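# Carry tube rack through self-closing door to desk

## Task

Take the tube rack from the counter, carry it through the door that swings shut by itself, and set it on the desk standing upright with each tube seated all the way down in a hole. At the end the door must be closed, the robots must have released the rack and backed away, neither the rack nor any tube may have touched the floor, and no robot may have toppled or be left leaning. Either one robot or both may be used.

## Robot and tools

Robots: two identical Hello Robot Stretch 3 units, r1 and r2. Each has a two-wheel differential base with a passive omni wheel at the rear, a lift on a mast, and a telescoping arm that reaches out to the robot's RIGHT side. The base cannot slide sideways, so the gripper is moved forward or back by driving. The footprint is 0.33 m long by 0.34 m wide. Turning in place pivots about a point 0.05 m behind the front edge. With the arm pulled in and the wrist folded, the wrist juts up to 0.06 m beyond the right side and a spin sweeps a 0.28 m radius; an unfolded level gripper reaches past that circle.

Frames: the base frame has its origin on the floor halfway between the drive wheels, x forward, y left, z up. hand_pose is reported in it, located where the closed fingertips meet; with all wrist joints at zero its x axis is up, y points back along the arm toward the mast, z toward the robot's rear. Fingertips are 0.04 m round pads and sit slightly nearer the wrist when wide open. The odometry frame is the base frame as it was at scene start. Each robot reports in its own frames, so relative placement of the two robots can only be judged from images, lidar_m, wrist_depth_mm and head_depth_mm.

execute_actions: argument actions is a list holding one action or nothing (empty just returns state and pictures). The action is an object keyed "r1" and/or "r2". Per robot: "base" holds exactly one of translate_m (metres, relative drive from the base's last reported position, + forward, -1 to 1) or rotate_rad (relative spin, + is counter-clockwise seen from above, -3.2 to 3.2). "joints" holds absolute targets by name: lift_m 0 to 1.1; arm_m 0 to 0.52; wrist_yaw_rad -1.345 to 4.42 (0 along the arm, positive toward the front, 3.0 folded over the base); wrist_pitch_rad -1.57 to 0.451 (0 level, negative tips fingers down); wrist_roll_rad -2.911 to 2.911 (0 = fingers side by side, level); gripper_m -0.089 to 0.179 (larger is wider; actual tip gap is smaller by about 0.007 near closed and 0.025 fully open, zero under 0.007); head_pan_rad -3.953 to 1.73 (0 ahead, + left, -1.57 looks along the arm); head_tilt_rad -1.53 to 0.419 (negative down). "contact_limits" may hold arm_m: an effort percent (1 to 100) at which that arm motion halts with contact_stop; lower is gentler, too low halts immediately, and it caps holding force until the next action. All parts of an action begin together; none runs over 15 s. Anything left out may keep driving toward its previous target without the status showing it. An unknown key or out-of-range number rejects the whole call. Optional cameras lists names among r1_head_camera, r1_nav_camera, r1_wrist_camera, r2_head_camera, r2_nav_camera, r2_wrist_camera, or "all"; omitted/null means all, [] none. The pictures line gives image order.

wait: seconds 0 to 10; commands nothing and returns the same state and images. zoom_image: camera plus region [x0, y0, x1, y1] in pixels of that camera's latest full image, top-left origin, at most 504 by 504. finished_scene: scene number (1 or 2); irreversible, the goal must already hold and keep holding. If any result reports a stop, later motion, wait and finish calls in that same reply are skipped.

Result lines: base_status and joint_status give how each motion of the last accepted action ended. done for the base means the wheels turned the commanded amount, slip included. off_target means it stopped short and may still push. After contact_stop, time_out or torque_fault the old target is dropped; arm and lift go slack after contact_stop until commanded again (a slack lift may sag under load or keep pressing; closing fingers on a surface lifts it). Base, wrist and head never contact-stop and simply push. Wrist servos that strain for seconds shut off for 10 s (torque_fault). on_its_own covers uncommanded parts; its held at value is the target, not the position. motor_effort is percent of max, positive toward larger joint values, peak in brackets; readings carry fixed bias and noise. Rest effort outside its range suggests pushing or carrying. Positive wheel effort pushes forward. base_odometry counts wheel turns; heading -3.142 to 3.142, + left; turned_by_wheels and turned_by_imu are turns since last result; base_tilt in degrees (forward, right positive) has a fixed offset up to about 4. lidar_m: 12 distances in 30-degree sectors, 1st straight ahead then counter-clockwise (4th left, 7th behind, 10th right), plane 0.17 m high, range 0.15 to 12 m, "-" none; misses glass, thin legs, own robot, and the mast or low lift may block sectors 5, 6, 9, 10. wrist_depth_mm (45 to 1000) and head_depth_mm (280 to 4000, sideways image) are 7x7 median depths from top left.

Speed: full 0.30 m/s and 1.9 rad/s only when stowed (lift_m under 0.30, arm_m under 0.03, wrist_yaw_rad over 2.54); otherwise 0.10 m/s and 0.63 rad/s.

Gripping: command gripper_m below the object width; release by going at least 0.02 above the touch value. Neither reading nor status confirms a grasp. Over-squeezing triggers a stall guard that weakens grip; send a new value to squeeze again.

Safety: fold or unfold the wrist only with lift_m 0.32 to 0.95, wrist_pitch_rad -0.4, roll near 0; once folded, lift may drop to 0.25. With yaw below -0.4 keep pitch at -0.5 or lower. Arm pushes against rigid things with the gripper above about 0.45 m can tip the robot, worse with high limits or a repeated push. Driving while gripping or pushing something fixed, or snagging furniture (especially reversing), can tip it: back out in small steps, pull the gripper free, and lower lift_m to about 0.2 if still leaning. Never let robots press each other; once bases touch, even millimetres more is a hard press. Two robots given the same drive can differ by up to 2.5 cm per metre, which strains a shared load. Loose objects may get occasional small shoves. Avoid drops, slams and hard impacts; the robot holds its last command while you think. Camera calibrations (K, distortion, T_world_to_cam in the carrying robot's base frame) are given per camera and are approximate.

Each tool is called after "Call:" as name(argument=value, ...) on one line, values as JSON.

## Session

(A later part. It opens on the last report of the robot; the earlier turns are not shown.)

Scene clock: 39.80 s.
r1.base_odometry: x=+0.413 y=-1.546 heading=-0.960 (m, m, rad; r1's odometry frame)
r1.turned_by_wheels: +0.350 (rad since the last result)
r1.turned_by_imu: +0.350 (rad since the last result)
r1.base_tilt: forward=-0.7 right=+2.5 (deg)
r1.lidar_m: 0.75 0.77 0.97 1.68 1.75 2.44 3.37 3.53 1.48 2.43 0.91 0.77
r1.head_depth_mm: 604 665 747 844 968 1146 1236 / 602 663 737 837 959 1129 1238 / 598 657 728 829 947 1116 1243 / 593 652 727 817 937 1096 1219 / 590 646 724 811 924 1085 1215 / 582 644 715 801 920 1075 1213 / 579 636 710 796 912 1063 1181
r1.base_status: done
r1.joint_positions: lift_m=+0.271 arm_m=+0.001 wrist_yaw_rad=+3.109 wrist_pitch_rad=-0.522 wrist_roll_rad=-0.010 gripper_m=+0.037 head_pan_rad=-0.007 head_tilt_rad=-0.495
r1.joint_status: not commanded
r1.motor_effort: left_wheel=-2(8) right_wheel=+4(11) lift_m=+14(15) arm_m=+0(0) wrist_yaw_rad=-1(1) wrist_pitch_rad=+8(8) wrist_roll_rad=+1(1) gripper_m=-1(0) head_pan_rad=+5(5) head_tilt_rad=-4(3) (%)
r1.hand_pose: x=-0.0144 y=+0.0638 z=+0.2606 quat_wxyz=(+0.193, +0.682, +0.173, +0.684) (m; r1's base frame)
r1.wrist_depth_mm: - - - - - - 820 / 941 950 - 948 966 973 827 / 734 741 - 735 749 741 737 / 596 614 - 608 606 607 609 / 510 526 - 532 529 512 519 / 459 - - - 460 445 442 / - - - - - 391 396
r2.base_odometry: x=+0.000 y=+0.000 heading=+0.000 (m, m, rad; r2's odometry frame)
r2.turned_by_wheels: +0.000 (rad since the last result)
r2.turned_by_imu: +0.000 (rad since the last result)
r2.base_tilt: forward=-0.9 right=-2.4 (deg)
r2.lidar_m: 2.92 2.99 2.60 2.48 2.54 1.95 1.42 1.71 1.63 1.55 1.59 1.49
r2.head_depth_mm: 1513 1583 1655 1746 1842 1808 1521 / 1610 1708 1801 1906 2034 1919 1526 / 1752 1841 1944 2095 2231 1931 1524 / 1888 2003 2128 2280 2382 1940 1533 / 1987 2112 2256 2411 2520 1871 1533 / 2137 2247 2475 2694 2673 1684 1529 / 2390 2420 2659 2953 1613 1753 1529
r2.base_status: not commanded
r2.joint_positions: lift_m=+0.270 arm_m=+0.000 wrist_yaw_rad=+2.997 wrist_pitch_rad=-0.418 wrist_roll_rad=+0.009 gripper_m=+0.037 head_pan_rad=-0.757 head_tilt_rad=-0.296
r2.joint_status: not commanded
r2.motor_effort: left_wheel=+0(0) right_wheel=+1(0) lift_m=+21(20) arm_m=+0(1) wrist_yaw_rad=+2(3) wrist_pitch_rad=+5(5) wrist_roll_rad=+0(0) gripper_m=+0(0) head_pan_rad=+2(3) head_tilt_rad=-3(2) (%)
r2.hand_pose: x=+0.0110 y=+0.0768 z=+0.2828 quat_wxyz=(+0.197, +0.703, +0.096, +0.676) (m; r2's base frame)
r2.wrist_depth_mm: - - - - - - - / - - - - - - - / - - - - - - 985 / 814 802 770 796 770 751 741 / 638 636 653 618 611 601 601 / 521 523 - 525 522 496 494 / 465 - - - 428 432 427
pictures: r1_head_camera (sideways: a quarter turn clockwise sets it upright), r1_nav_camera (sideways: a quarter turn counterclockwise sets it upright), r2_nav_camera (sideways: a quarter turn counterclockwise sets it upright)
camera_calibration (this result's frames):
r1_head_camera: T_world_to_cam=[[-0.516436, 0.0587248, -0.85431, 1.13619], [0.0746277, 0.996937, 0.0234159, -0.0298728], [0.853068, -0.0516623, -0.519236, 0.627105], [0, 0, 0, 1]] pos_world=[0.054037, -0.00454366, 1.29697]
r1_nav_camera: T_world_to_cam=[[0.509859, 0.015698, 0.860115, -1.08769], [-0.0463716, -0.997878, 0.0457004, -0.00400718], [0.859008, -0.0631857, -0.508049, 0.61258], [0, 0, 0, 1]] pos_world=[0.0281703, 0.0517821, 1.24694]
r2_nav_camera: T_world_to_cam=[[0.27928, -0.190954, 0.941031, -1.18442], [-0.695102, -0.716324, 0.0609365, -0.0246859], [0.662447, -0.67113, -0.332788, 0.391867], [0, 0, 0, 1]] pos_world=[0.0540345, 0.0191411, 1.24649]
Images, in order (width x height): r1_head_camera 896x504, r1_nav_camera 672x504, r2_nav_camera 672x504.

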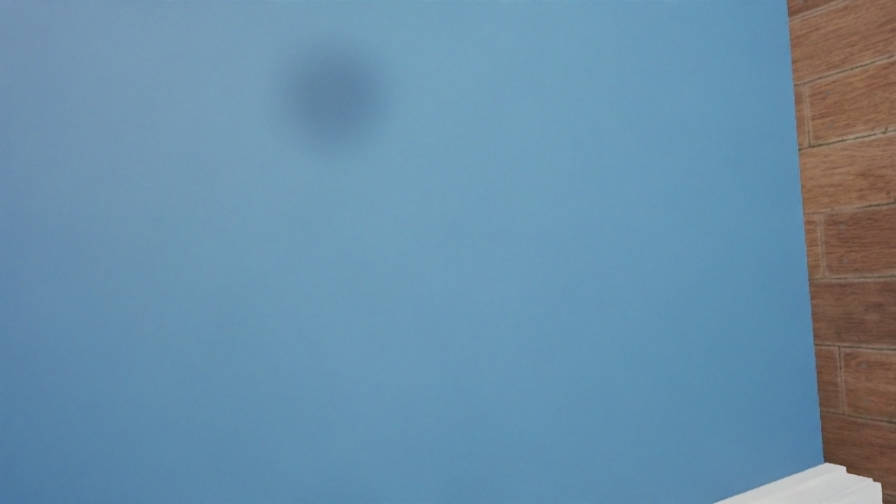

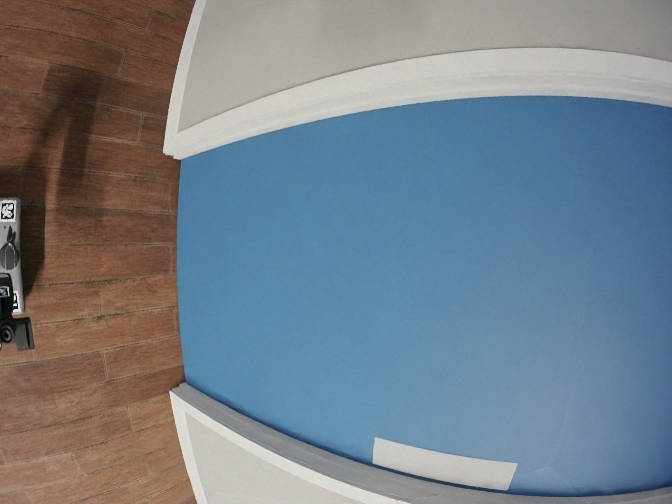

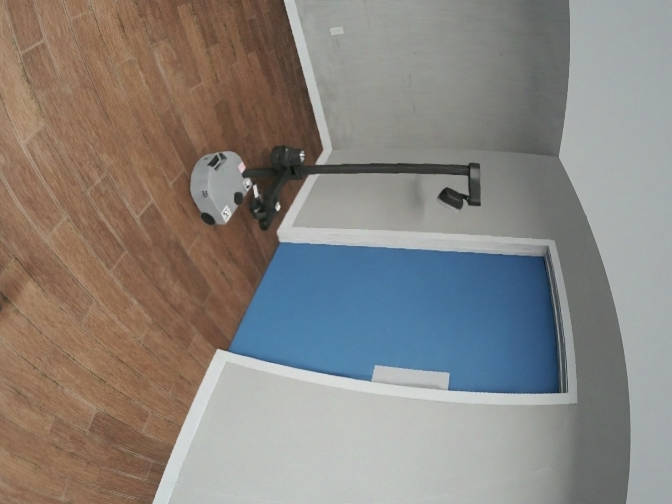

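Call:
execute_actions(actions=[{"r1":{"base":{"translate_m":0.62},"joints":{"head_pan_rad":-1.2,"head_tilt_rad":-0.3}},"r2":{"base":{"rotate_rad":-0.5},"joints":{"head_pan_rad":-0.4}}}], cameras=[])

Call:
execute_actions(actions=[{"r1":{"joints":{"lift_m":0.32}},"r2":{"base":{"translate_m":0.7}}}], cameras=[])

Call:
execute_actions(actions=[{"r1":{"base":{"translate_m":0.2}}}], cameras=["r1_nav_camera","r2_nav_camera"])

Scene clock: 48.23 s.
r1.base_odometry: x=+0.769 y=-2.054 heading=-0.960 (m, m, rad; r1's odometry frame)
r1.turned_by_wheels: +0.000 (rad since the last result)
r1.turned_by_imu: +0.002 (rad since the last result)
r1.base_tilt: forward=-0.7 right=+2.5 (deg)
r1.lidar_m: - 0.15 0.19 0.40 1.74 2.42 3.98 1.91 3.19 0.47 0.18 0.15
r1.head_depth_mm: 505 2208 2827 3026 2329 1749 1401 / 496 528 569 612 671 740 835 / 436 466 506 556 614 692 769 / 313 322 337 359 382 408 438 / - - - 293 298 307 314 / - - - - - - - / - - - - - - -
r1.base_status: done
r1.joint_positions: lift_m=+0.271 arm_m=+0.001 wrist_yaw_rad=+3.109 wrist_pitch_rad=-0.522 wrist_roll_rad=-0.010 gripper_m=+0.037 head_pan_rad=-1.193 head_tilt_rad=-0.309
r1.joint_status: all done
r1.motor_effort: left_wheel=-2(7) right_wheel=+4(11) lift_m=+14(15) arm_m=+0(0) wrist_yaw_rad=-1(0) wrist_pitch_rad=+8(7) wrist_roll_rad=+0(1) gripper_m=-1(1) head_pan_rad=-4(54) head_tilt_rad=+3(19) (%)
r1.hand_pose: x=-0.0144 y=+0.0638 z=+0.2606 quat_wxyz=(+0.193, +0.682, +0.173, +0.684) (m; r1's base frame)
r1.wrist_depth_mm: - - - - 393 279 184 / 958 941 - 920 429 279 183 / 742 734 - 739 466 278 183 / 604 616 - 605 514 276 183 / 511 534 - 529 488 275 181 / 455 - - - 389 271 181 / - - - - - 262 180
r2.base_odometry: x=+0.000 y=+0.000 heading=-0.500 (m, m, rad; r2's odometry frame)
r2.turned_by_wheels: -0.500 (rad since the last result)
r2.turned_by_imu: -0.491 (rad since the last result)
r2.base_tilt: forward=-0.9 right=-2.4 (deg)
r2.lidar_m: 1.97 2.91 3.02 2.58 2.50 2.56 1.94 1.41 1.71 1.62 1.55 1.60
r2.head_depth_mm: 1346 1412 1497 1578 1672 1749 1525 / 1483 1507 1592 1687 1777 1847 1528 / 1583 1662 1783 1878 2010 1914 1538 / 1680 1777 1894 2020 2166 1939 1525 / 1779 1859 2035 2189 2085 1923 1536 / 1917 2009 2132 2276 2274 1940 1538 / 1939 2079 2256 2475 2555 1954 1539
r2.base_status: done
r2.joint_positions: lift_m=+0.270 arm_m=+0.000 wrist_yaw_rad=+2.998 wrist_pitch_rad=-0.418 wrist_roll_rad=+0.009 gripper_m=+0.037 head_pan_rad=-0.407 head_tilt_rad=-0.297
r2.joint_status: all done
r2.motor_effort: left_wheel=+2(8) right_wheel=-2(5) lift_m=+21(21) arm_m=+0(0) wrist_yaw_rad=+2(3) wrist_pitch_rad=+6(5) wrist_roll_rad=+0(0) gripper_m=+0(1) head_pan_rad=+2(21) head_tilt_rad=-2(2) (%)
r2.hand_pose: x=+0.0109 y=+0.0768 z=+0.2828 quat_wxyz=(+0.197, +0.703, +0.096, +0.676) (m; r2's base frame)
r2.wrist_depth_mm: - - - - - - - / - - - - - - - / - - - - - - 985 / 835 786 781 774 761 750 743 / 631 640 656 630 626 610 594 / 530 531 - 529 519 498 493 / 462 - - - 422 430 428
pictures: none
No camera images: the call's "cameras" was empty. Leave "cameras" out to get every camera's image.

Scene clock: 52.27 s.
r1.base_odometry: x=+0.769 y=-2.054 heading=-0.960 (m, m, rad; r1's odometry frame)
r1.turned_by_wheels: +0.000 (rad since the last result)
r1.turned_by_imu: +0.001 (rad since the last result)
r1.base_tilt: forward=-0.7 right=+2.5 (deg)
r1.lidar_m: - 0.15 0.19 0.40 1.74 2.42 3.98 1.28 3.18 0.47 0.18 0.15
r1.head_depth_mm: 505 2211 2833 3077 2322 1735 1386 / 496 529 569 613 670 738 834 / 435 466 506 555 613 690 771 / 313 322 337 359 382 408 438 / - - - 293 298 308 314 / - - - - - - - / - - - - - - -
r1.base_status: not commanded
r1.joint_positions: lift_m=+0.319 arm_m=+0.001 wrist_yaw_rad=+3.109 wrist_pitch_rad=-0.522 wrist_roll_rad=-0.010 gripper_m=+0.037 head_pan_rad=-1.193 head_tilt_rad=-0.309
r1.joint_status: all done
r1.motor_effort: left_wheel=-3(2) right_wheel=+4(4) lift_m=+39(39) arm_m=+0(0) wrist_yaw_rad=-1(1) wrist_pitch_rad=+8(8) wrist_roll_rad=+0(1) gripper_m=+0(0) head_pan_rad=-4(5) head_tilt_rad=+4(3) (%)
r1.hand_pose: x=-0.0144 y=+0.0637 z=+0.3095 quat_wxyz=(+0.193, +0.682, +0.173, +0.684) (m; r1's base frame)
r1.wrist_depth_mm: - - - - 392 279 184 / - - - - 427 280 183 / 825 836 - 840 472 277 183 / 673 680 - 680 516 276 183 / 578 571 579 576 487 276 181 / 503 511 - - 387 273 182 / 449 - - - 425 263 180
r2.base_odometry: x=+0.614 y=-0.335 heading=-0.500 (m, m, rad; r2's odometry frame)
r2.turned_by_wheels: +0.000 (rad since the last result)
r2.turned_by_imu: +0.002 (rad since the last result)
r2.base_tilt: forward=-0.9 right=-2.4 (deg)
r2.lidar_m: 1.67 2.32 2.40 2.96 2.86 2.94 2.08 2.45 1.72 1.24 1.18 1.29
r2.head_depth_mm: 1097 1154 1220 1293 1368 1455 1496 / 1157 1228 1298 1371 1457 1549 1527 / 1230 1277 1375 1465 1552 1559 1427 / 1294 1361 1458 1548 1580 1572 1403 / 1378 1453 1539 1644 1705 1863 1471 / 1383 1474 1582 1725 1869 1926 1528 / 1487 1597 1723 1866 2063 1958 1528
r2.base_status: done
r2.joint_positions: lift_m=+0.270 arm_m=+0.000 wrist_yaw_rad=+2.998 wrist_pitch_rad=-0.418 wrist_roll_rad=+0.009 gripper_m=+0.037 head_pan_rad=-0.407 head_tilt_rad=-0.297
r2.joint_status: not commanded
r2.motor_effort: left_wheel=+2(8) right_wheel=-2(5) lift_m=+21(21) arm_m=+1(0) wrist_yaw_rad=+2(2) wrist_pitch_rad=+5(6) wrist_roll_rad=+0(0) gripper_m=+0(0) head_pan_rad=+1(2) head_tilt_rad=-2(2) (%)
r2.hand_pose: x=+0.0108 y=+0.0768 z=+0.2828 quat_wxyz=(+0.197, +0.703, +0.096, +0.676) (m; r2's base frame)
r2.wrist_depth_mm: - - - - - - - / - - - - - - - / - - - - - 998 - / 819 782 796 790 766 763 750 / 639 647 641 623 614 601 598 / 517 524 - 532 517 500 494 / 460 - - - 423 431 427
pictures: none
No camera images: the call's "cameras" was empty. Leave "cameras" out to get every camera's image.

Scene clock: 55.33 s.
r1.base_odometry: x=+0.883 y=-2.217 heading=-0.960 (m, m, rad; r1's odometry frame)
r1.turned_by_wheels: +0.000 (rad since the last result)
r1.turned_by_imu: +0.010 (rad since the last result)
r1.base_tilt: forward=-0.7 right=+2.5 (deg)
r1.lidar_m: - - 0.15 0.36 1.75 2.46 4.05 1.32 3.20 0.29 0.15 -
r1.head_depth_mm: 457 495 542 590 646 729 1241 / 311 332 371 424 528 692 792 / - - - - 313 336 368 / - - - - - - - / - - - - - - - / - - - - - - - / - - - - - - -
r1.base_status: done
r1.joint_positions: lift_m=+0.320 arm_m=+0.001 wrist_yaw_rad=+3.109 wrist_pitch_rad=-0.523 wrist_roll_rad=-0.010 gripper_m=+0.037 head_pan_rad=-1.138 head_tilt_rad=-0.359
r1.joint_status: not commanded
r1.motor_effort: left_wheel=+10(58) right_wheel=+7(51) lift_m=+37(38) arm_m=+0(0) wrist_yaw_rad=+0(1) wrist_pitch_rad=+8(10) wrist_roll_rad=+1(1) gripper_m=+0(1) head_pan_rad=-40(57) head_tilt_rad=+24(33) (%)
r1.hand_pose: x=-0.0145 y=+0.0636 z=+0.3093 quat_wxyz=(+0.193, +0.682, +0.173, +0.684) (m; r1's base frame)
r1.wrist_depth_mm: - - - - 385 189 124 / - - - 976 406 188 123 / 821 825 - 766 397 187 122 / 683 674 - 630 386 187 122 / 569 573 574 579 332 184 121 / 502 513 - - 259 183 121 / 453 - - - 322 176 120
r2.base_odometry: x=+0.614 y=-0.335 heading=-0.500 (m, m, rad; r2's odometry frame)
r2.turned_by_wheels: +0.000 (rad since the last result)
r2.turned_by_imu: +0.000 (rad since the last result)
r2.base_tilt: forward=-0.8 right=-2.3 (deg)
r2.lidar_m: 1.67 2.32 2.40 2.95 2.85 2.94 2.08 2.45 1.72 1.24 1.18 1.32
r2.head_depth_mm: 1106 1152 1218 1287 1363 1451 1487 / 1161 1217 1293 1361 1443 1546 1520 / 1222 1266 1371 1460 1533 1562 1427 / 1301 1264 1418 1511 1468 1603 1447 / 1376 1462 1529 1649 1756 1874 1529 / 1371 1468 1582 1722 1858 1928 1543 / 1478 1594 1724 1878 2074 1954 1537
r2.base_status: not commanded
r2.joint_positions: lift_m=+0.270 arm_m=+0.000 wrist_yaw_rad=+2.998 wrist_pitch_rad=-0.418 wrist_roll_rad=+0.009 gripper_m=+0.037 head_pan_rad=-0.407 head_tilt_rad=-0.297
r2.joint_status: not commanded
r2.motor_effort: left_wheel=+2(2) right_wheel=-2(2) lift_m=+21(21) arm_m=+0(0) wrist_yaw_rad=+2(2) wrist_pitch_rad=+5(5) wrist_roll_rad=+0(0) gripper_m=+0(0) head_pan_rad=+2(2) head_tilt_rad=-2(2) (%)
r2.hand_pose: x=+0.0108 y=+0.0768 z=+0.2828 quat_wxyz=(+0.197, +0.703, +0.096, +0.676) (m; r2's base frame)
r2.wrist_depth_mm: - - - - - - - / - - - - - - - / - - - - - - 961 / 825 780 789 782 771 753 743 / 640 638 645 614 620 606 597 / 531 521 - 535 517 499 496 / 466 - - - 423 429 429
pictures: r1_nav_camera (sideways: a quarter turn counterclockwise sets it upright), r2_nav_camera (sideways: a quarter turn counterclockwise sets it upright)
camera_calibration (this result's frames):
r1_nav_camera: T_world_to_cam=[[0.180297, -0.344558, 0.921289, -1.16548], [-0.925203, -0.377365, 0.0399301, 0.00885846], [0.333904, -0.859579, -0.386824, 0.458041], [0, 0, 0, 1]] pos_world=[0.065386, -0.00450924, 1.25057]
r2_nav_camera: T_world_to_cam=[[0.328555, -0.0838959, 0.940751, -1.18435], [-0.407209, -0.911299, 0.0609475, -0.0264564], [0.852193, -0.403107, -0.333575, 0.391735], [0, 0, 0, 1]] pos_world=[0.0445195, 0.0344389, 1.24647]
Images, in order (width x height): r1_nav_camera 672x504, r2_nav_camera 672x504.

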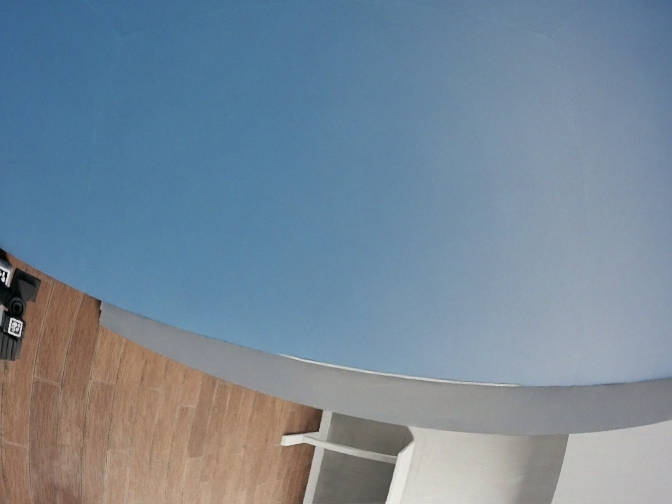

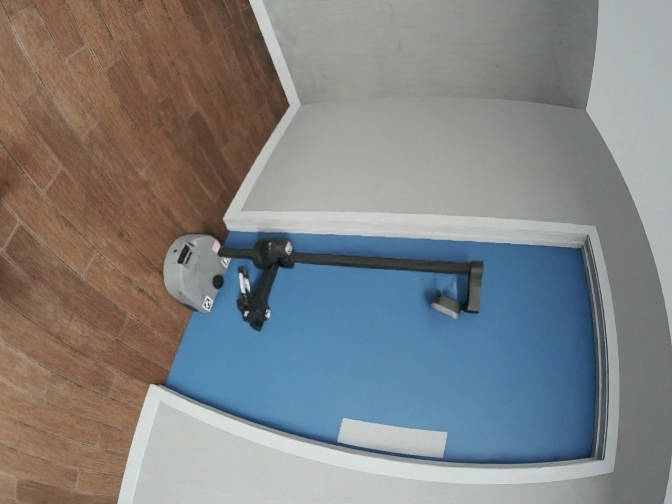

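Call:
execute_actions(actions=[{"r1":{"base":{"translate_m":-0.06},"joints":{"head_pan_rad":-2.7,"head_tilt_rad":-0.3}}}], cameras=["r1_wrist_camera"])

Call:
execute_actions(actions=[{"r1":{"base":{"translate_m":0.2}}}], cameras=["r1_wrist_camera","r2_nav_camera"])

Scene clock: 60.20 s.
r1.base_odometry: x=+0.849 y=-2.168 heading=-0.960 (m, m, rad; r1's odometry frame)
r1.turned_by_wheels: +0.000 (rad since the last result)
r1.turned_by_imu: +0.001 (rad since the last result)
r1.base_tilt: forward=-0.7 right=+2.5 (deg)
r1.lidar_m: - 0.15 0.21 0.41 1.75 2.46 3.98 1.27 3.18 0.49 0.19 0.15
r1.head_depth_mm: 3316 3529 3715 3522 2331 1734 1394 / 3442 3710 3986 3613 2348 1757 1401 / 3595 3849 - 3647 2349 1753 1412 / 3739 - - 3398 2155 1653 1416 / 3917 1213 - 3681 1660 1553 1411 / - - - 3742 2396 1731 1414 / - - - 3738 2446 1796 1425
r1.base_status: done
r1.joint_positions: lift_m=+0.320 arm_m=+0.001 wrist_yaw_rad=+3.109 wrist_pitch_rad=-0.523 wrist_roll_rad=-0.010 gripper_m=+0.037 head_pan_rad=-2.693 head_tilt_rad=-0.309
r1.joint_status: all done
r1.motor_effort: left_wheel=+2(8) right_wheel=-2(10) lift_m=+37(37) arm_m=+0(0) wrist_yaw_rad=+0(1) wrist_pitch_rad=+9(9) wrist_roll_rad=+1(1) gripper_m=-1(0) head_pan_rad=-5(63) head_tilt_rad=+3(22) (%)
r1.hand_pose: x=-0.0145 y=+0.0636 z=+0.3093 quat_wxyz=(+0.193, +0.682, +0.173, +0.684) (m; r1's base frame)
r1.wrist_depth_mm: - - - - 406 305 199 / - - - - 440 306 198 / 825 835 - 838 481 302 198 / 680 682 - 683 539 301 196 / 570 576 566 579 537 298 196 / 502 510 - - 421 296 195 / 446 - - - 431 283 194
r2.base_odometry: x=+0.614 y=-0.335 heading=-0.500 (m, m, rad; r2's odometry frame)
r2.turned_by_wheels: +0.000 (rad since the last result)
r2.turned_by_imu: -0.001 (rad since the last result)
r2.base_tilt: forward=-0.9 right=-2.5 (deg)
r2.lidar_m: 1.68 2.31 2.39 2.96 2.86 2.93 2.08 2.45 1.72 1.24 1.18 1.27
r2.head_depth_mm: 1101 1158 1220 1290 1367 1456 1481 / 1156 1224 1291 1360 1462 1544 1525 / 1228 1264 1374 1465 1549 1553 1405 / 1298 1354 1450 1554 1600 1553 1398 / 1380 1451 1532 1654 1724 1849 1479 / 1367 1469 1592 1716 1863 1937 1545 / 1484 1590 1729 1885 2050 1944 1537
r2.base_status: not commanded
r2.joint_positions: lift_m=+0.270 arm_m=+0.000 wrist_yaw_rad=+2.998 wrist_pitch_rad=-0.418 wrist_roll_rad=+0.009 gripper_m=+0.037 head_pan_rad=-0.407 head_tilt_rad=-0.297
r2.joint_status: not commanded
r2.motor_effort: left_wheel=+2(2) right_wheel=-2(2) lift_m=+21(21) arm_m=+0(0) wrist_yaw_rad=+2(2) wrist_pitch_rad=+5(5) wrist_roll_rad=+0(0) gripper_m=+0(0) head_pan_rad=+2(3) head_tilt_rad=-2(2) (%)
r2.hand_pose: x=+0.0108 y=+0.0768 z=+0.2828 quat_wxyz=(+0.197, +0.703, +0.096, +0.676) (m; r2's base frame)
r2.wrist_depth_mm: - - - - - - - / - - - - - - - / - - - - - 996 - / 799 785 782 774 759 730 733 / 638 629 654 611 624 607 591 / 528 511 - 532 524 503 500 / 460 - - - 427 433 432
pictures: r1_wrist_camera
camera_calibration (this result's frames):
r1_wrist_camera: T_world_to_cam=[[0.999725, 0.0233198, 0.00266312, 0.0190259], [0.0168065, -0.632021, -0.774769, 0.318569], [-0.0163843, 0.774601, -0.632238, 0.309214], [0, 0, 0, 1]] pos_world=[-0.0193085, -0.0386192, 0.442264]
Images, in order (width x height): r1_wrist_camera 644x364.

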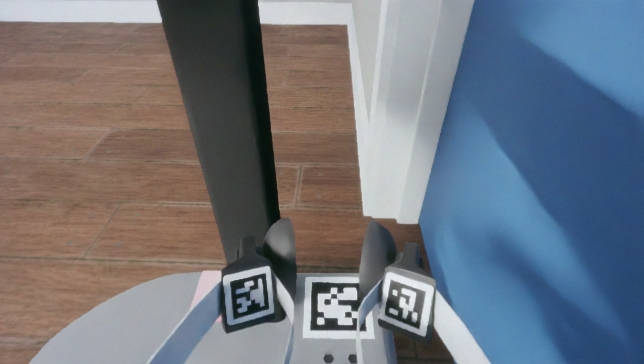

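Scene clock: 63.23 s.
r1.base_odometry: x=+0.964 y=-2.332 heading=-0.959 (m, m, rad; r1's odometry frame)
r1.turned_by_wheels: +0.001 (rad since the last result)
r1.turned_by_imu: -0.038 (rad since the last result)
r1.base_tilt: forward=-0.8 right=+2.5 (deg)
r1.lidar_m: - - 0.15 0.20 1.75 2.38 4.06 1.34 3.22 0.21 0.15 -
r1.head_depth_mm: 3417 3540 3758 3796 2567 1857 1468 / 3561 3754 3990 - 2605 1872 1475 / 3718 3870 - - 2615 1873 1477 / 3791 - - - 2489 1732 1488 / 3909 - - - 2300 1584 1498 / - - - - 2659 1794 1497 / 3923 - - - 2760 1920 1506
r1.base_status: translate_m off_target (by the wheels' count: +0.1997 of +0.2000)
r1.joint_positions: lift_m=+0.320 arm_m=+0.001 wrist_yaw_rad=+3.112 wrist_pitch_rad=-0.525 wrist_roll_rad=-0.008 gripper_m=+0.037 head_pan_rad=-2.703 head_tilt_rad=-0.248
r1.joint_status: not commanded
r1.on_its_own: left_wheel is at rest, and its effort (+42) is outside its rest range (-18 to +18); right_wheel is at rest, and its effort (+28) is outside its rest range (-18 to +18)
r1.motor_effort: left_wheel=+42(76) right_wheel=+28(65) lift_m=+28(37) arm_m=-1(2) wrist_yaw_rad=-2(8) wrist_pitch_rad=+9(10) wrist_roll_rad=+0(0) gripper_m=+0(1) head_pan_rad=+2(5) head_tilt_rad=-23(27) (%)
r1.hand_pose: x=-0.0151 y=+0.0633 z=+0.3094 quat_wxyz=(+0.193, +0.682, +0.174, +0.683) (m; r1's base frame)
r1.wrist_depth_mm: - - - 418 251 126 84 / - - - 462 250 126 84 / 826 828 - 515 251 126 84 / 673 674 674 574 250 126 84 / 578 569 574 575 219 126 84 / 497 505 - - 176 126 84 / 449 - - - 219 122 84
r2.base_odometry: x=+0.614 y=-0.335 heading=-0.500 (m, m, rad; r2's odometry frame)
r2.turned_by_wheels: +0.000 (rad since the last result)
r2.turned_by_imu: +0.000 (rad since the last result)
r2.base_tilt: forward=-0.8 right=-2.4 (deg)
r2.lidar_m: 1.67 2.32 2.41 2.96 2.85 2.93 2.08 2.46 1.72 1.24 1.18 1.32
r2.head_depth_mm: 1099 1161 1222 1290 1367 1450 1491 / 1155 1222 1293 1368 1439 1552 1519 / 1225 1255 1365 1466 1538 1615 1428 / 1304 1312 1408 1510 1476 1637 1446 / 1370 1468 1543 1652 1764 1868 1530 / 1372 1465 1584 1713 1861 1922 1540 / 1485 1593 1715 1884 2066 1951 1549
r2.base_status: not commanded
r2.joint_positions: lift_m=+0.270 arm_m=+0.000 wrist_yaw_rad=+2.998 wrist_pitch_rad=-0.418 wrist_roll_rad=+0.009 gripper_m=+0.037 head_pan_rad=-0.407 head_tilt_rad=-0.297
r2.joint_status: not commanded
r2.motor_effort: left_wheel=+2(2) right_wheel=-2(2) lift_m=+21(21) arm_m=+0(0) wrist_yaw_rad=+2(2) wrist_pitch_rad=+5(5) wrist_roll_rad=+0(0) gripper_m=+0(0) head_pan_rad=+2(1) head_tilt_rad=-2(1) (%)
r2.hand_pose: x=+0.0108 y=+0.0768 z=+0.2828 quat_wxyz=(+0.197, +0.703, +0.096, +0.676) (m; r2's base frame)
r2.wrist_depth_mm: - - - - - - - / - - - - - - - / - - - - - - 994 / 809 782 793 780 760 746 751 / 654 633 634 621 627 606 595 / 521 520 - 530 533 503 500 / 466 - - - 419 425 427
pictures: r1_wrist_camera, r2_nav_camera (sideways: a quarter turn counterclockwise sets it upright)
camera_calibration (this result's frames):
r1_wrist_camera: T_world_to_cam=[[0.999673, 0.0255158, 0.00139137, 0.0198981], [0.0172384, -0.633181, -0.773812, 0.318224], [-0.0188634, 0.773583, -0.633414, 0.309901], [0, 0, 0, 1]] pos_world=[-0.0195315, -0.0387481, 0.442514]
r2_nav_camera: T_world_to_cam=[[0.328555, -0.0838959, 0.940751, -1.18435], [-0.407209, -0.911299, 0.0609475, -0.0264564], [0.852193, -0.403107, -0.333575, 0.391734], [0, 0, 0, 1]] pos_world=[0.0445195, 0.0344388, 1.24647]
Images, in order (width x height): r1_wrist_camera 644x364, r2_nav_camera 672x504.

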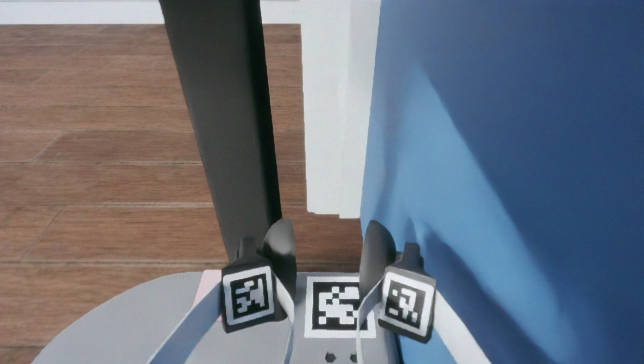

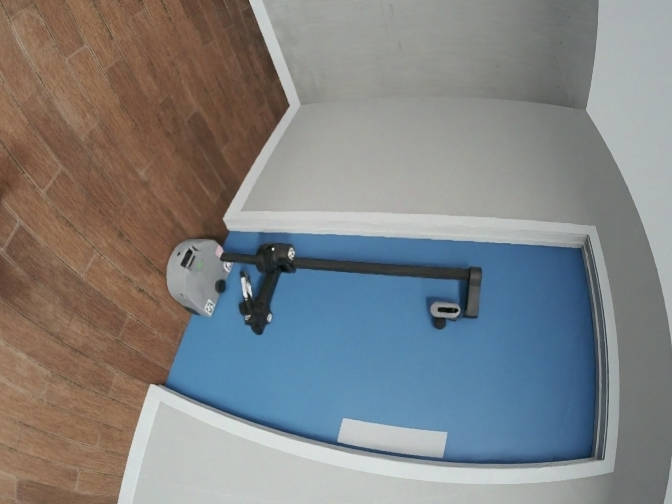

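Call:
execute_actions(actions=[{"r1":{"base":{"translate_m":-0.45},"joints":{"lift_m":0.28}}}], cameras=[])

Call:
execute_actions(actions=[{"r1":{"joints":{"head_pan_rad":0,"head_tilt_rad":-0.8}}}], cameras=["r1_head_camera","r1_nav_camera"])

Scene clock: 75.10 s.
r1.base_odometry: x=+0.705 y=-1.963 heading=-0.959 (m, m, rad; r1's odometry frame)
r1.turned_by_wheels: +0.000 (rad since the last result)
r1.turned_by_imu: +0.000 (rad since the last result)
r1.base_tilt: forward=-0.7 right=+2.5 (deg)
r1.lidar_m: 0.50 0.52 0.58 1.58 1.74 2.36 3.62 0.97 2.97 1.69 0.72 0.52
r1.head_depth_mm: 3020 3230 3390 3497 2376 1775 1409 / 3143 3311 3512 3657 2411 1774 1413 / 3180 3447 3664 3667 2392 1779 1421 / 3332 3551 3869 3801 2424 1797 1416 / 3439 3744 - 3756 2432 1796 1347 / 3618 3742 - 3327 1299 1297 1282 / 3745 848 - 3875 2491 1275 1193
r1.base_status: done
r1.joint_positions: lift_m=+0.281 arm_m=+0.001 wrist_yaw_rad=+3.110 wrist_pitch_rad=-0.525 wrist_roll_rad=-0.008 gripper_m=+0.037 head_pan_rad=-2.705 head_tilt_rad=-0.297
r1.joint_status: all done
r1.motor_effort: left_wheel=+0(37) right_wheel=+0(27) lift_m=+14(25) arm_m=-1(2) wrist_yaw_rad=-1(3) wrist_pitch_rad=+10(10) wrist_roll_rad=+0(0) gripper_m=-1(0) head_pan_rad=+4(3) head_tilt_rad=-2(24) (%)
r1.hand_pose: x=-0.0146 y=+0.0633 z=+0.2700 quat_wxyz=(+0.194, +0.683, +0.174, +0.683) (m; r1's base frame)
r1.wrist_depth_mm: - - - - - 776 520 / - - - - - 749 516 / 752 773 - 761 766 711 532 / 614 618 - 619 619 630 566 / 519 520 541 543 548 532 528 / 470 - - - 464 457 454 / - - - - - 402 400
r2.base_odometry: x=+0.614 y=-0.335 heading=-0.500 (m, m, rad; r2's odometry frame)
r2.turned_by_wheels: +0.000 (rad since the last result)
r2.turned_by_imu: -0.001 (rad since the last result)
r2.base_tilt: forward=-0.9 right=-2.5 (deg)
r2.lidar_m: 1.03 2.32 2.40 2.96 2.86 2.93 2.08 2.46 1.72 1.24 1.18 0.97
r2.head_depth_mm: 1100 1153 1213 1281 1361 1452 1491 / 1158 1222 1292 1378 1458 1558 1520 / 1224 1294 1373 1459 1561 1693 1520 / 1297 1376 1457 1577 1690 1802 1230 / 1379 900 1545 1644 1768 1865 1256 / 1379 892 1566 1654 1773 1142 1256 / 1481 903 1728 1884 2082 1932 1496
r2.base_status: not commanded
r2.joint_positions: lift_m=+0.270 arm_m=+0.000 wrist_yaw_rad=+2.998 wrist_pitch_rad=-0.418 wrist_roll_rad=+0.009 gripper_m=+0.037 head_pan_rad=-0.407 head_tilt_rad=-0.297
r2.joint_status: not commanded
r2.motor_effort: left_wheel=+2(2) right_wheel=-2(2) lift_m=+21(21) arm_m=+0(0) wrist_yaw_rad=+2(2) wrist_pitch_rad=+6(5) wrist_roll_rad=+0(0) gripper_m=+0(1) head_pan_rad=+1(2) head_tilt_rad=-2(1) (%)
r2.hand_pose: x=+0.0108 y=+0.0768 z=+0.2828 quat_wxyz=(+0.197, +0.703, +0.096, +0.676) (m; r2's base frame)
r2.wrist_depth_mm: - - - - - - - / - - - - - - - / - - - - - - 990 / 816 789 788 779 765 745 735 / 649 627 643 612 628 601 598 / 524 522 - 532 529 504 489 / 458 - - - 421 429 422
pictures: none
No camera images: the call's "cameras" was empty. Leave "cameras" out to get every camera's image.

Scene clock: 77.00 s.
r1.base_odometry: x=+0.705 y=-1.963 heading=-0.959 (m, m, rad; r1's odometry frame)
r1.turned_by_wheels: +0.000 (rad since the last result)
r1.turned_by_imu: +0.000 (rad since the last result)
r1.base_tilt: forward=-0.7 right=+2.5 (deg)
r1.lidar_m: 0.50 0.52 0.58 1.58 1.74 2.36 3.62 0.97 2.97 1.69 0.72 0.52
r1.head_depth_mm: 415 482 578 723 961 1248 1120 / 410 476 571 710 938 1218 1116 / 406 470 561 699 914 1219 1115 / 401 466 555 681 895 1207 1113 / 398 460 546 671 874 1198 1107 / 393 455 539 662 854 1186 1109 / 390 449 531 649 836 1163 1113
r1.base_status: not commanded
r1.joint_positions: lift_m=+0.281 arm_m=+0.001 wrist_yaw_rad=+3.110 wrist_pitch_rad=-0.525 wrist_roll_rad=-0.008 gripper_m=+0.037 head_pan_rad=-0.007 head_tilt_rad=-0.790
r1.joint_status: all done
r1.motor_effort: left_wheel=+0(1) right_wheel=-1(0) lift_m=+14(14) arm_m=-1(1) wrist_yaw_rad=-1(2) wrist_pitch_rad=+9(10) wrist_roll_rad=+0(0) gripper_m=-1(1) head_pan_rad=+4(52) head_tilt_rad=-5(28) (%)
r1.hand_pose: x=-0.0146 y=+0.0633 z=+0.2700 quat_wxyz=(+0.194, +0.683, +0.174, +0.683) (m; r1's base frame)
r1.wrist_depth_mm: - - - - - 775 521 / - - - - - 769 511 / 755 751 - 768 755 714 527 / 620 621 - 617 618 622 564 / 521 523 544 540 546 524 526 / 472 - - - 468 453 455 / - - - - - 402 402
r2.base_odometry: x=+0.614 y=-0.335 heading=-0.500 (m, m, rad; r2's odometry frame)
r2.turned_by_wheels: +0.000 (rad since the last result)
r2.turned_by_imu: +0.000 (rad since the last result)
r2.base_tilt: forward=-0.9 right=-2.4 (deg)
r2.lidar_m: 1.03 2.32 2.40 2.95 2.86 2.94 2.08 2.45 1.72 1.25 1.18 0.97
r2.head_depth_mm: 1100 1162 1215 1291 1358 1456 1496 / 1152 1229 1291 1369 1465 1558 1525 / 1227 1293 1370 1471 1572 1686 1531 / 1301 1383 1477 1569 1681 1791 1226 / 1376 901 1541 1650 1767 1850 1255 / 1385 892 1563 1649 1767 1131 1262 / 1477 901 1716 1878 2059 1954 1495
r2.base_status: not commanded
r2.joint_positions: lift_m=+0.270 arm_m=+0.000 wrist_yaw_rad=+2.998 wrist_pitch_rad=-0.418 wrist_roll_rad=+0.009 gripper_m=+0.037 head_pan_rad=-0.407 head_tilt_rad=-0.297
r2.joint_status: not commanded
r2.motor_effort: left_wheel=+2(2) right_wheel=-2(2) lift_m=+21(21) arm_m=+1(0) wrist_yaw_rad=+2(2) wrist_pitch_rad=+6(5) wrist_roll_rad=+0(0) gripper_m=+0(0) head_pan_rad=+2(3) head_tilt_rad=-2(2) (%)
r2.hand_pose: x=+0.0108 y=+0.0768 z=+0.2828 quat_wxyz=(+0.197, +0.703, +0.096, +0.676) (m; r2's base frame)
r2.wrist_depth_mm: - - - - - - - / - - - - - - - / - - - - - 974 975 / 812 788 778 778 770 758 744 / 650 633 658 618 622 608 590 / 525 524 - 533 527 494 497 / 462 - - - 423 427 426
pictures: r1_head_camera (sideways: a quarter turn clockwise sets it upright), r1_nav_camera (sideways: a quarter turn counterclockwise sets it upright)
camera_calibration (this result's frames):
r1_head_camera: T_world_to_cam=[[-0.742438, 0.0605167, -0.667176, 0.893649], [0.0788099, 0.996886, 0.0027231, -0.00295347], [0.665263, -0.0505584, -0.744895, 0.921788], [0, 0, 0, 1]] pos_world=[0.0504795, -0.0045323, 1.28287]
r1_nav_camera: T_world_to_cam=[[0.737876, 0.0138936, 0.674793, -0.847513], [-0.0316833, -0.997973, 0.0551929, -0.0164354], [0.674192, -0.0621052, -0.73594, 0.910156], [0, 0, 0, 1]] pos_world=[0.0112191, 0.0518983, 1.24262]
Images, in order (width x height): r1_head_camera 896x504, r1_nav_camera 672x504.

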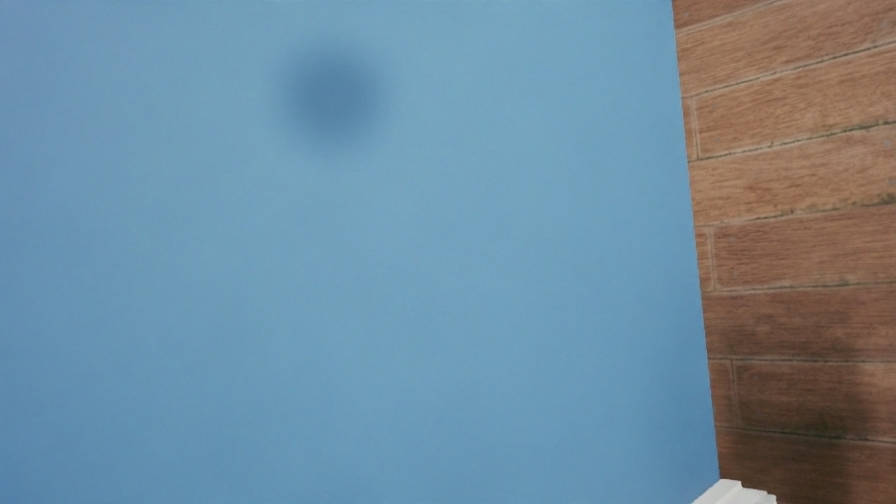

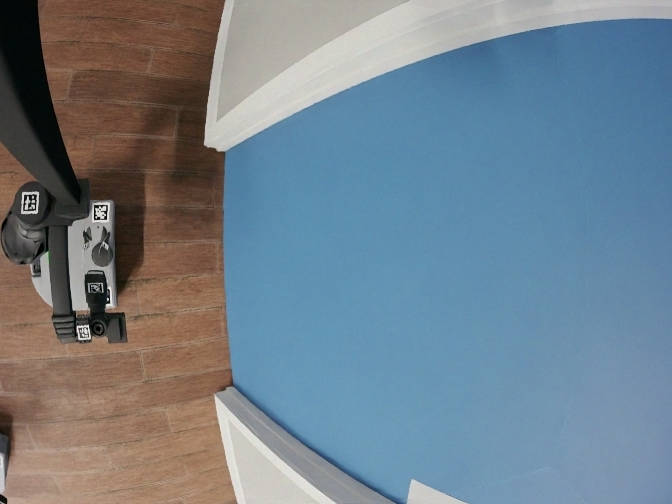

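Call:
execute_actions(actions=[{"r1":{"base":{"rotate_rad":-1.49}}}], cameras=[])

Call:
execute_actions(actions=[{"r1":{"base":{"translate_m":0.3}}}], cameras=[])

Call:
execute_actions(actions=[{"r1":{"base":{"rotate_rad":-1.57},"joints":{"head_pan_rad":-3.14,"head_tilt_rad":-0.9,"lift_m":0.32}}}], cameras=["r1_head_camera","r1_nav_camera","r2_nav_camera"])

Scene clock: 90.17 s.
r1.base_odometry: x=+0.705 y=-1.963 heading=-2.449 (m, m, rad; r1's odometry frame)
r1.turned_by_wheels: -1.490 (rad since the last result)
r1.turned_by_imu: -1.490 (rad since the last result)
r1.base_tilt: forward=-0.7 right=+2.5 (deg)
r1.lidar_m: 1.23 0.65 0.51 0.50 0.53 0.66 1.68 1.80 2.62 3.62 0.97 2.97
r1.head_depth_mm: 2722 2685 2087 1712 1457 1265 1119 / 2705 2680 2090 1703 1452 1263 1114 / 2736 2709 2082 1713 1442 1261 1113 / 2723 2613 2092 1706 1454 1263 1116 / 2770 2713 2074 1719 1454 1256 1112 / 1889 1890 1886 1640 1445 1263 1118 / 1249 1243 1240 1235 1239 1249 1121
r1.base_status: done
r1.joint_positions: lift_m=+0.281 arm_m=+0.001 wrist_yaw_rad=+3.110 wrist_pitch_rad=-0.525 wrist_roll_rad=-0.008 gripper_m=+0.037 head_pan_rad=-0.007 head_tilt_rad=-0.790
r1.joint_status: not commanded
r1.motor_effort: left_wheel=+3(10) right_wheel=-4(10) lift_m=+14(13) arm_m=-1(1) wrist_yaw_rad=-1(1) wrist_pitch_rad=+10(10) wrist_roll_rad=+0(0) gripper_m=-1(1) head_pan_rad=+5(5) head_tilt_rad=-4(5) (%)
r1.hand_pose: x=-0.0146 y=+0.0632 z=+0.2700 quat_wxyz=(+0.194, +0.683, +0.174, +0.683) (m; r1's base frame)
r1.wrist_depth_mm: 453 526 - 500 491 477 467 / 499 563 - 549 543 527 510 / 562 614 - 606 598 579 567 / 595 600 - 618 620 612 605 / 524 531 539 544 543 527 528 / 464 - - - 469 453 453 / - - - - - 402 401
r2.base_odometry: x=+0.614 y=-0.335 heading=-0.500 (m, m, rad; r2's odometry frame)
r2.turned_by_wheels: +0.000 (rad since the last result)
r2.turned_by_imu: -0.001 (rad since the last result)
r2.base_tilt: forward=-0.9 right=-2.6 (deg)
r2.lidar_m: 1.67 2.32 2.40 2.95 2.86 2.94 2.08 2.45 1.72 1.25 1.18 0.97
r2.head_depth_mm: 1098 1157 1214 1289 1359 1451 1484 / 1161 1225 1300 1370 1457 1566 1527 / 1222 1298 1378 1462 1566 1669 1527 / 1305 1364 1475 1570 1680 1783 1407 / 1368 882 1492 1606 1694 1303 1240 / 1383 1467 1596 1722 1871 1284 1241 / 1480 1589 1727 1882 2065 1950 1535
r2.base_status: not commanded
r2.joint_positions: lift_m=+0.270 arm_m=+0.000 wrist_yaw_rad=+2.998 wrist_pitch_rad=-0.418 wrist_roll_rad=+0.009 gripper_m=+0.037 head_pan_rad=-0.407 head_tilt_rad=-0.297
r2.joint_status: not commanded
r2.motor_effort: left_wheel=+2(2) right_wheel=-2(2) lift_m=+21(21) arm_m=+0(0) wrist_yaw_rad=+2(2) wrist_pitch_rad=+5(5) wrist_roll_rad=+0(0) gripper_m=+0(0) head_pan_rad=+2(2) head_tilt_rad=-1(1) (%)
r2.hand_pose: x=+0.0108 y=+0.0768 z=+0.2828 quat_wxyz=(+0.197, +0.703, +0.096, +0.676) (m; r2's base frame)
r2.wrist_depth_mm: - - - - - - - / - - - - - - - / - - - - - - 983 / 827 778 792 770 753 756 757 / 638 632 657 613 641 603 595 / 527 523 - 535 521 501 500 / 460 - - - 420 437 431
pictures: none
No camera images: the call's "cameras" was empty. Leave "cameras" out to get every camera's image.

Scene clock: 92.90 s.
r1.base_odometry: x=+0.474 y=-2.155 heading=-2.449 (m, m, rad; r1's odometry frame)
r1.turned_by_wheels: +0.000 (rad since the last result)
r1.turned_by_imu: +0.001 (rad since the last result)
r1.base_tilt: forward=-0.7 right=+2.5 (deg)
r1.lidar_m: 1.15 0.50 0.48 0.47 0.50 0.74 1.98 2.11 3.09 0.98 0.83 2.73
r1.head_depth_mm: 2488 2659 2067 1713 1450 1265 1115 / 2472 2686 2078 1704 1451 1267 1112 / 2420 2578 2104 1705 1460 1262 1114 / 2464 2671 2080 1707 1450 1261 1116 / 2451 2554 2085 1710 1454 1258 1114 / 1757 1753 1742 1627 1428 1260 1114 / 1165 1164 1154 1159 1159 1163 1107
r1.base_status: done
r1.joint_positions: lift_m=+0.281 arm_m=+0.001 wrist_yaw_rad=+3.110 wrist_pitch_rad=-0.525 wrist_roll_rad=-0.008 gripper_m=+0.037 head_pan_rad=-0.007 head_tilt_rad=-0.791
r1.joint_status: not commanded
r1.motor_effort: left_wheel=+3(10) right_wheel=-4(9) lift_m=+14(14) arm_m=-1(2) wrist_yaw_rad=-1(1) wrist_pitch_rad=+10(9) wrist_roll_rad=+0(0) gripper_m=+0(1) head_pan_rad=+5(5) head_tilt_rad=-4(4) (%)
r1.hand_pose: x=-0.0146 y=+0.0632 z=+0.2700 quat_wxyz=(+0.194, +0.683, +0.174, +0.683) (m; r1's base frame)
r1.wrist_depth_mm: 508 505 - 476 467 457 434 / 567 553 - 520 515 496 448 / 639 621 - 585 564 549 455 / 614 619 - 618 600 587 494 / 522 527 539 541 542 527 525 / 463 - - - 467 456 455 / - - - - - 402 402
r2.base_odometry: x=+0.614 y=-0.335 heading=-0.500 (m, m, rad; r2's odometry frame)
r2.turned_by_wheels: +0.000 (rad since the last result)
r2.turned_by_imu: +0.000 (rad since the last result)
r2.base_tilt: forward=-0.8 right=-2.4 (deg)
r2.lidar_m: 1.67 2.32 2.39 2.95 2.86 2.93 2.08 2.45 1.72 1.24 1.18 0.84
r2.head_depth_mm: 1103 1153 1222 1285 1366 1458 1489 / 1149 738 1269 1354 1462 1557 1523 / 1227 1296 1377 1454 1544 1145 1048 / 1302 1379 1462 1573 1684 1707 1026 / 1374 1463 1551 1651 1752 1875 1544 / 1379 1475 1579 1714 1871 1931 1529 / 1485 1596 1726 1877 2072 1950 1536
r2.base_status: not commanded
r2.joint_positions: lift_m=+0.270 arm_m=+0.000 wrist_yaw_rad=+2.998 wrist_pitch_rad=-0.418 wrist_roll_rad=+0.009 gripper_m=+0.037 head_pan_rad=-0.407 head_tilt_rad=-0.297
r2.joint_status: not commanded
r2.motor_effort: left_wheel=+2(2) right_wheel=-2(1) lift_m=+21(21) arm_m=+0(0) wrist_yaw_rad=+2(2) wrist_pitch_rad=+5(5) wrist_roll_rad=+0(0) gripper_m=+0(0) head_pan_rad=+2(2) head_tilt_rad=-2(2) (%)
r2.hand_pose: x=+0.0108 y=+0.0768 z=+0.2828 quat_wxyz=(+0.197, +0.703, +0.096, +0.676) (m; r2's base frame)
r2.wrist_depth_mm: - - - - - - - / - - - - - - - / - - - - - - 997 / 793 794 791 764 750 762 729 / 647 621 650 620 618 594 601 / 526 522 - 523 518 498 502 / 462 - - - 421 438 425
pictures: none
No camera images: the call's "cameras" was empty. Leave "cameras" out to get every camera's image.

Scene clock: 96.03 s.
r1.base_odometry: x=+0.474 y=-2.155 heading=+2.265 (m, m, rad; r1's odometry frame)
r1.turned_by_wheels: -1.570 (rad since the last result)
r1.turned_by_imu: -1.573 (rad since the last result)
r1.base_tilt: forward=-0.7 right=+2.5 (deg)
r1.lidar_m: 0.86 0.83 2.73 1.11 0.50 0.48 0.47 0.51 0.75 1.98 2.12 3.16
r1.head_depth_mm: 402 474 579 741 928 1187 1063 / 402 476 580 746 1041 1222 - / 403 477 583 746 1047 1286 - / 406 478 585 753 1063 1261 - / 406 480 587 760 1068 1237 - / 407 481 589 759 1065 1220 - / 409 484 594 765 1078 1221 1097
r1.base_status: done
r1.joint_positions: lift_m=+0.319 arm_m=+0.001 wrist_yaw_rad=+3.110 wrist_pitch_rad=-0.525 wrist_roll_rad=-0.008 gripper_m=+0.037 head_pan_rad=-3.133 head_tilt_rad=-0.889
r1.joint_status: all done
r1.motor_effort: left_wheel=+3(10) right_wheel=-4(11) lift_m=+39(41) arm_m=-1(1) wrist_yaw_rad=-1(1) wrist_pitch_rad=+10(10) wrist_roll_rad=+0(0) gripper_m=-1(1) head_pan_rad=-4(54) head_tilt_rad=-5(14) (%)
r1.hand_pose: x=-0.0146 y=+0.0632 z=+0.3090 quat_wxyz=(+0.194, +0.683, +0.174, +0.683) (m; r1's base frame)
r1.wrist_depth_mm: 405 545 - - - - - / 421 585 - - - - - / 458 598 - 827 826 826 844 / 498 583 - 685 682 682 680 / 530 567 579 572 596 573 576 / 490 513 - - 514 493 498 / 445 - - - 432 439 434
r2.base_odometry: x=+0.614 y=-0.335 heading=-0.500 (m, m, rad; r2's odometry frame)
r2.turned_by_wheels: +0.000 (rad since the last result)
r2.turned_by_imu: +0.000 (rad since the last result)
r2.base_tilt: forward=-0.9 right=-2.4 (deg)
r2.lidar_m: 1.67 2.32 2.40 2.95 2.86 2.93 2.08 2.45 1.72 1.25 0.89 0.83
r2.head_depth_mm: 1088 1146 1219 1276 1335 986 1395 / 1151 729 1282 1370 1459 1162 1390 / 1226 1290 1373 1463 1562 1607 1234 / 1305 1377 1476 1569 1691 1776 1486 / 1380 1464 1540 1645 1774 1855 1535 / 1378 1464 1588 1726 1859 1920 1535 / 1479 1584 1726 1875 2080 1958 1528
r2.base_status: not commanded
r2.joint_positions: lift_m=+0.270 arm_m=+0.000 wrist_yaw_rad=+2.998 wrist_pitch_rad=-0.418 wrist_roll_rad=+0.009 gripper_m=+0.037 head_pan_rad=-0.407 head_tilt_rad=-0.297
r2.joint_status: not commanded
r2.motor_effort: left_wheel=+2(2) right_wheel=-2(2) lift_m=+21(21) arm_m=+0(1) wrist_yaw_rad=+2(2) wrist_pitch_rad=+5(5) wrist_roll_rad=+0(0) gripper_m=+0(0) head_pan_rad=+2(1) head_tilt_rad=-2(2) (%)
r2.hand_pose: x=+0.0108 y=+0.0768 z=+0.2828 quat_wxyz=(+0.197, +0.703, +0.096, +0.676) (m; r2's base frame)
r2.wrist_depth_mm: - - - - - - - / - - - - - - - / - - - - - 998 980 / 817 786 787 779 758 751 742 / 631 643 648 612 621 590 611 / 527 514 - 527 519 502 493 / 457 - - - 417 429 426
pictures: r1_head_camera (sideways: a quarter turn clockwise sets it upright), r1_nav_camera (sideways: a quarter turn counterclockwise sets it upright), r2_nav_camera (sideways: a quarter turn counterclockwise sets it upright)
camera_calibration (this result's frames):
r1_head_camera: T_world_to_cam=[[0.805681, -0.0485475, -0.590357, 0.784114], [-0.0633424, -0.997982, -0.00437743, 0.00715766], [-0.588953, 0.0409214, -0.80713, 1.01036], [0, 0, 0, 1]] pos_world=[-0.0362362, 0.00386449, 1.27843]
r1_nav_camera: T_world_to_cam=[[-0.800752, -0.02579, 0.598441, -0.738644], [0.0107027, 0.998297, 0.0573428, -0.0194856], [-0.598901, 0.0523223, -0.799112, 1.00007], [0, 0, 0, 1]] pos_world=[0.00767875, -0.0519229, 1.24232]
r2_nav_camera: T_world_to_cam=[[0.328555, -0.0838959, 0.940751, -1.18435], [-0.407209, -0.911299, 0.0609475, -0.0264564], [0.852193, -0.403107, -0.333575, 0.391735], [0, 0, 0, 1]] pos_world=[0.0445195, 0.0344388, 1.24647]
Images, in order (width x height): r1_head_camera 896x504, r1_nav_camera 672x504, r2_nav_camera 672x504.

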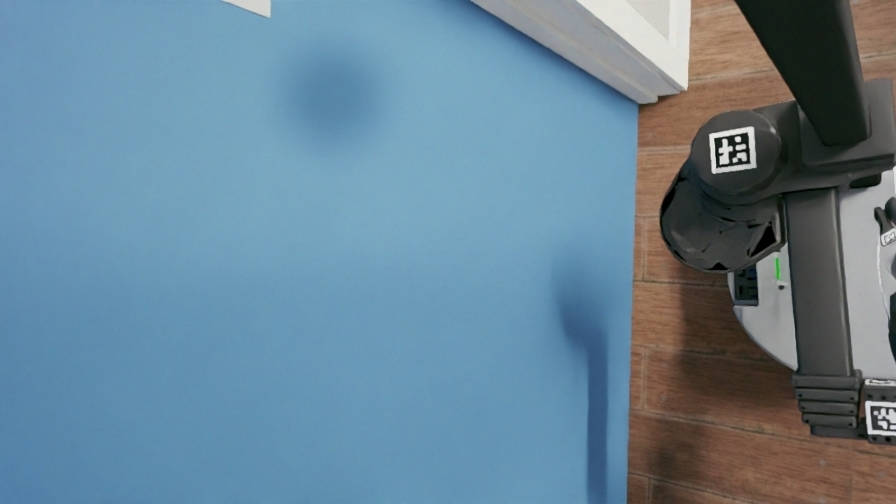

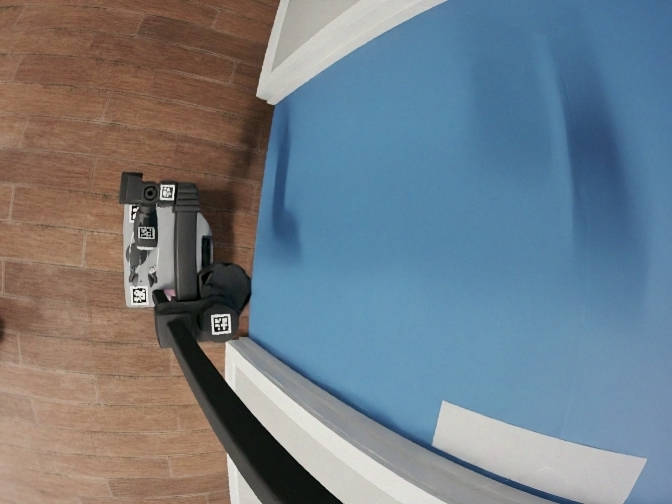

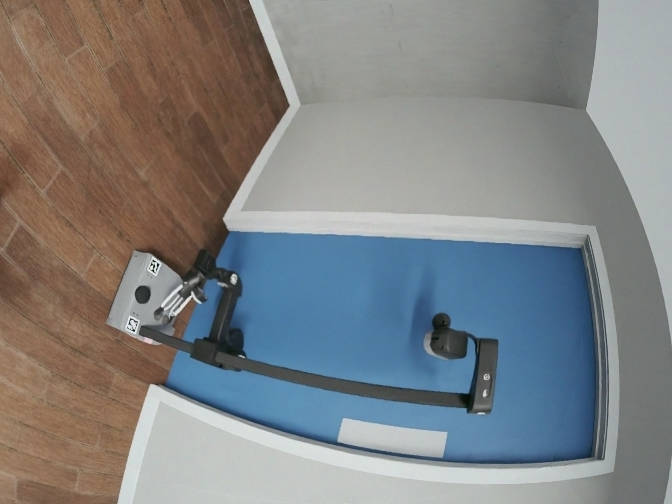

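Call:
execute_actions(actions=[{"r1":{"base":{"translate_m":-0.3}}}], cameras=["r1_nav_camera","r2_nav_camera"])

Scene clock: 103.07 s.
r1.base_odometry: x=+0.666 y=-2.385 heading=+2.264 (m, m, rad; r1's odometry frame)
r1.turned_by_wheels: -0.001 (rad since the last result)
r1.turned_by_imu: +0.000 (rad since the last result)
r1.base_tilt: forward=-0.7 right=+2.5 (deg)
r1.lidar_m: 1.12 3.67 2.44 0.36 0.37 0.29 0.28 0.28 0.38 0.68 2.09 3.09
r1.head_depth_mm: - 296 348 457 667 1211 1056 / - 292 341 445 642 1033 - / - 289 333 433 618 832 - / - 288 327 422 594 809 - / - - 321 411 577 882 - / - - 315 402 555 896 - / - - 309 392 537 851 1088
r1.base_status: translate_m off_target (by the wheels' count: -0.2998 of -0.3000)
r1.joint_positions: lift_m=+0.320 arm_m=+0.001 wrist_yaw_rad=+3.109 wrist_pitch_rad=-0.525 wrist_roll_rad=-0.008 gripper_m=+0.037 head_pan_rad=-3.134 head_tilt_rad=-0.893
r1.joint_status: not commanded
r1.on_its_own: left_wheel is at rest, and its effort (-36) is outside its rest range (-18 to +18); right_wheel is at rest, and its effort (-22) is outside its rest range (-18 to +18)
r1.motor_effort: left_wheel=-36(57) right_wheel=-22(62) lift_m=+37(38) arm_m=-2(1) wrist_yaw_rad=+0(1) wrist_pitch_rad=+9(10) wrist_roll_rad=+0(0) gripper_m=+0(1) head_pan_rad=-4(5) head_tilt_rad=-3(6) (%)
r1.hand_pose: x=-0.0145 y=+0.0632 z=+0.3090 quat_wxyz=(+0.194, +0.683, +0.173, +0.683) (m; r1's base frame)
r1.wrist_depth_mm: 356 - - 741 - - - / 356 - - 796 - - - / 355 796 - 781 836 826 839 / 351 509 - 637 679 669 673 / 350 510 571 576 585 577 578 / 345 470 - - 510 504 495 / 330 - - - 432 441 437
r2.base_odometry: x=+0.614 y=-0.335 heading=-0.500 (m, m, rad; r2's odometry frame)
r2.turned_by_wheels: +0.000 (rad since the last result)
r2.turned_by_imu: -0.001 (rad since the last result)
r2.base_tilt: forward=-0.7 right=-2.5 (deg)
r2.lidar_m: 1.66 2.32 2.40 2.96 2.86 2.93 2.08 2.45 1.72 1.24 1.18 1.12
r2.head_depth_mm: 1182 976 1318 1396 1435 1564 1377 / 1231 1288 1376 1459 1524 1578 1400 / 1277 1346 1436 1533 1622 1746 1440 / 1331 1409 1504 1607 1723 1816 1519 / 1386 1458 1553 1668 1781 1859 1524 / 1375 1466 1576 1720 1883 1922 1528 / 1474 1594 1731 1873 2065 1948 1536
r2.base_status: not commanded
r2.joint_positions: lift_m=+0.270 arm_m=+0.000 wrist_yaw_rad=+2.998 wrist_pitch_rad=-0.418 wrist_roll_rad=+0.009 gripper_m=+0.037 head_pan_rad=-0.407 head_tilt_rad=-0.297
r2.joint_status: not commanded
r2.motor_effort: left_wheel=+2(2) right_wheel=-2(2) lift_m=+21(21) arm_m=+0(0) wrist_yaw_rad=+2(2) wrist_pitch_rad=+5(5) wrist_roll_rad=+0(0) gripper_m=+0(0) head_pan_rad=+1(1) head_tilt_rad=-2(2) (%)
r2.hand_pose: x=+0.0108 y=+0.0768 z=+0.2828 quat_wxyz=(+0.197, +0.703, +0.096, +0.676) (m; r2's base frame)
r2.wrist_depth_mm: - - - - - - - / - - - - - - - / - - - - - - 974 / 819 775 785 762 752 753 754 / 641 637 645 615 627 601 590 / 529 518 - 524 517 506 489 / 464 - - - 425 423 425
pictures: r1_nav_camera (sideways: a quarter turn counterclockwise sets it upright), r2_nav_camera (sideways: a quarter turn counterclockwise sets it upright)
camera_calibration (this result's frames):
r1_nav_camera: T_world_to_cam=[[-0.803538, -0.0250198, 0.594727, -0.733788], [0.011422, 0.998284, 0.0574295, -0.0196026], [-0.595144, 0.0529398, -0.801874, 1.00363], [0, 0, 0, 1]] pos_world=[0.00790328, -0.0519224, 1.24232]
r2_nav_camera: T_world_to_cam=[[0.328555, -0.0838959, 0.940751, -1.18435], [-0.407209, -0.911299, 0.0609475, -0.0264564], [0.852193, -0.403107, -0.333575, 0.391734], [0, 0, 0, 1]] pos_world=[0.0445195, 0.0344388, 1.24647]
Images, in order (width x height): r1_nav_camera 672x504, r2_nav_camera 672x504.

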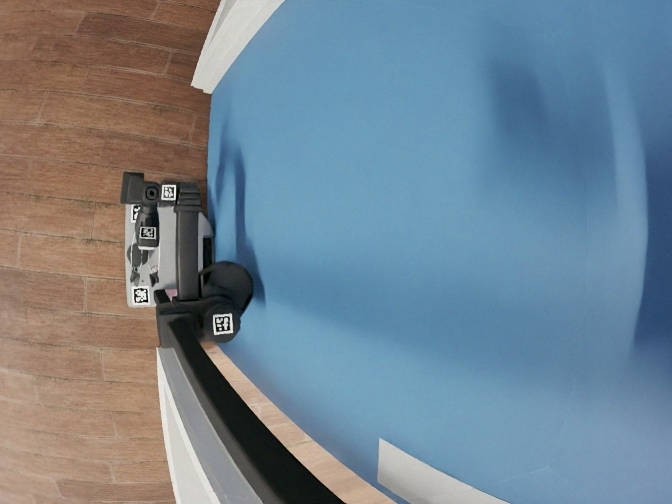

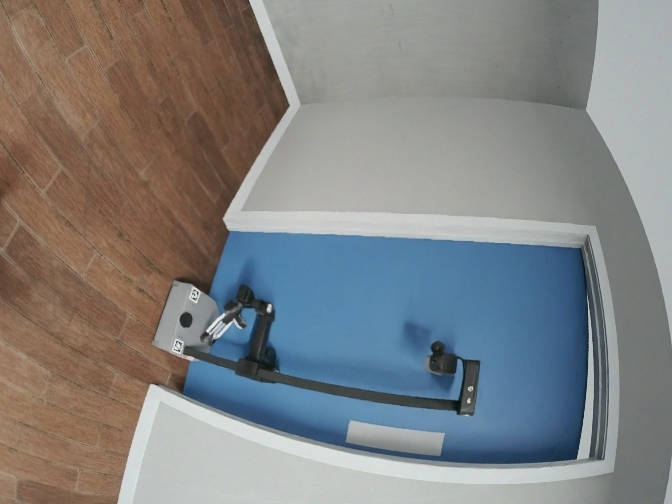

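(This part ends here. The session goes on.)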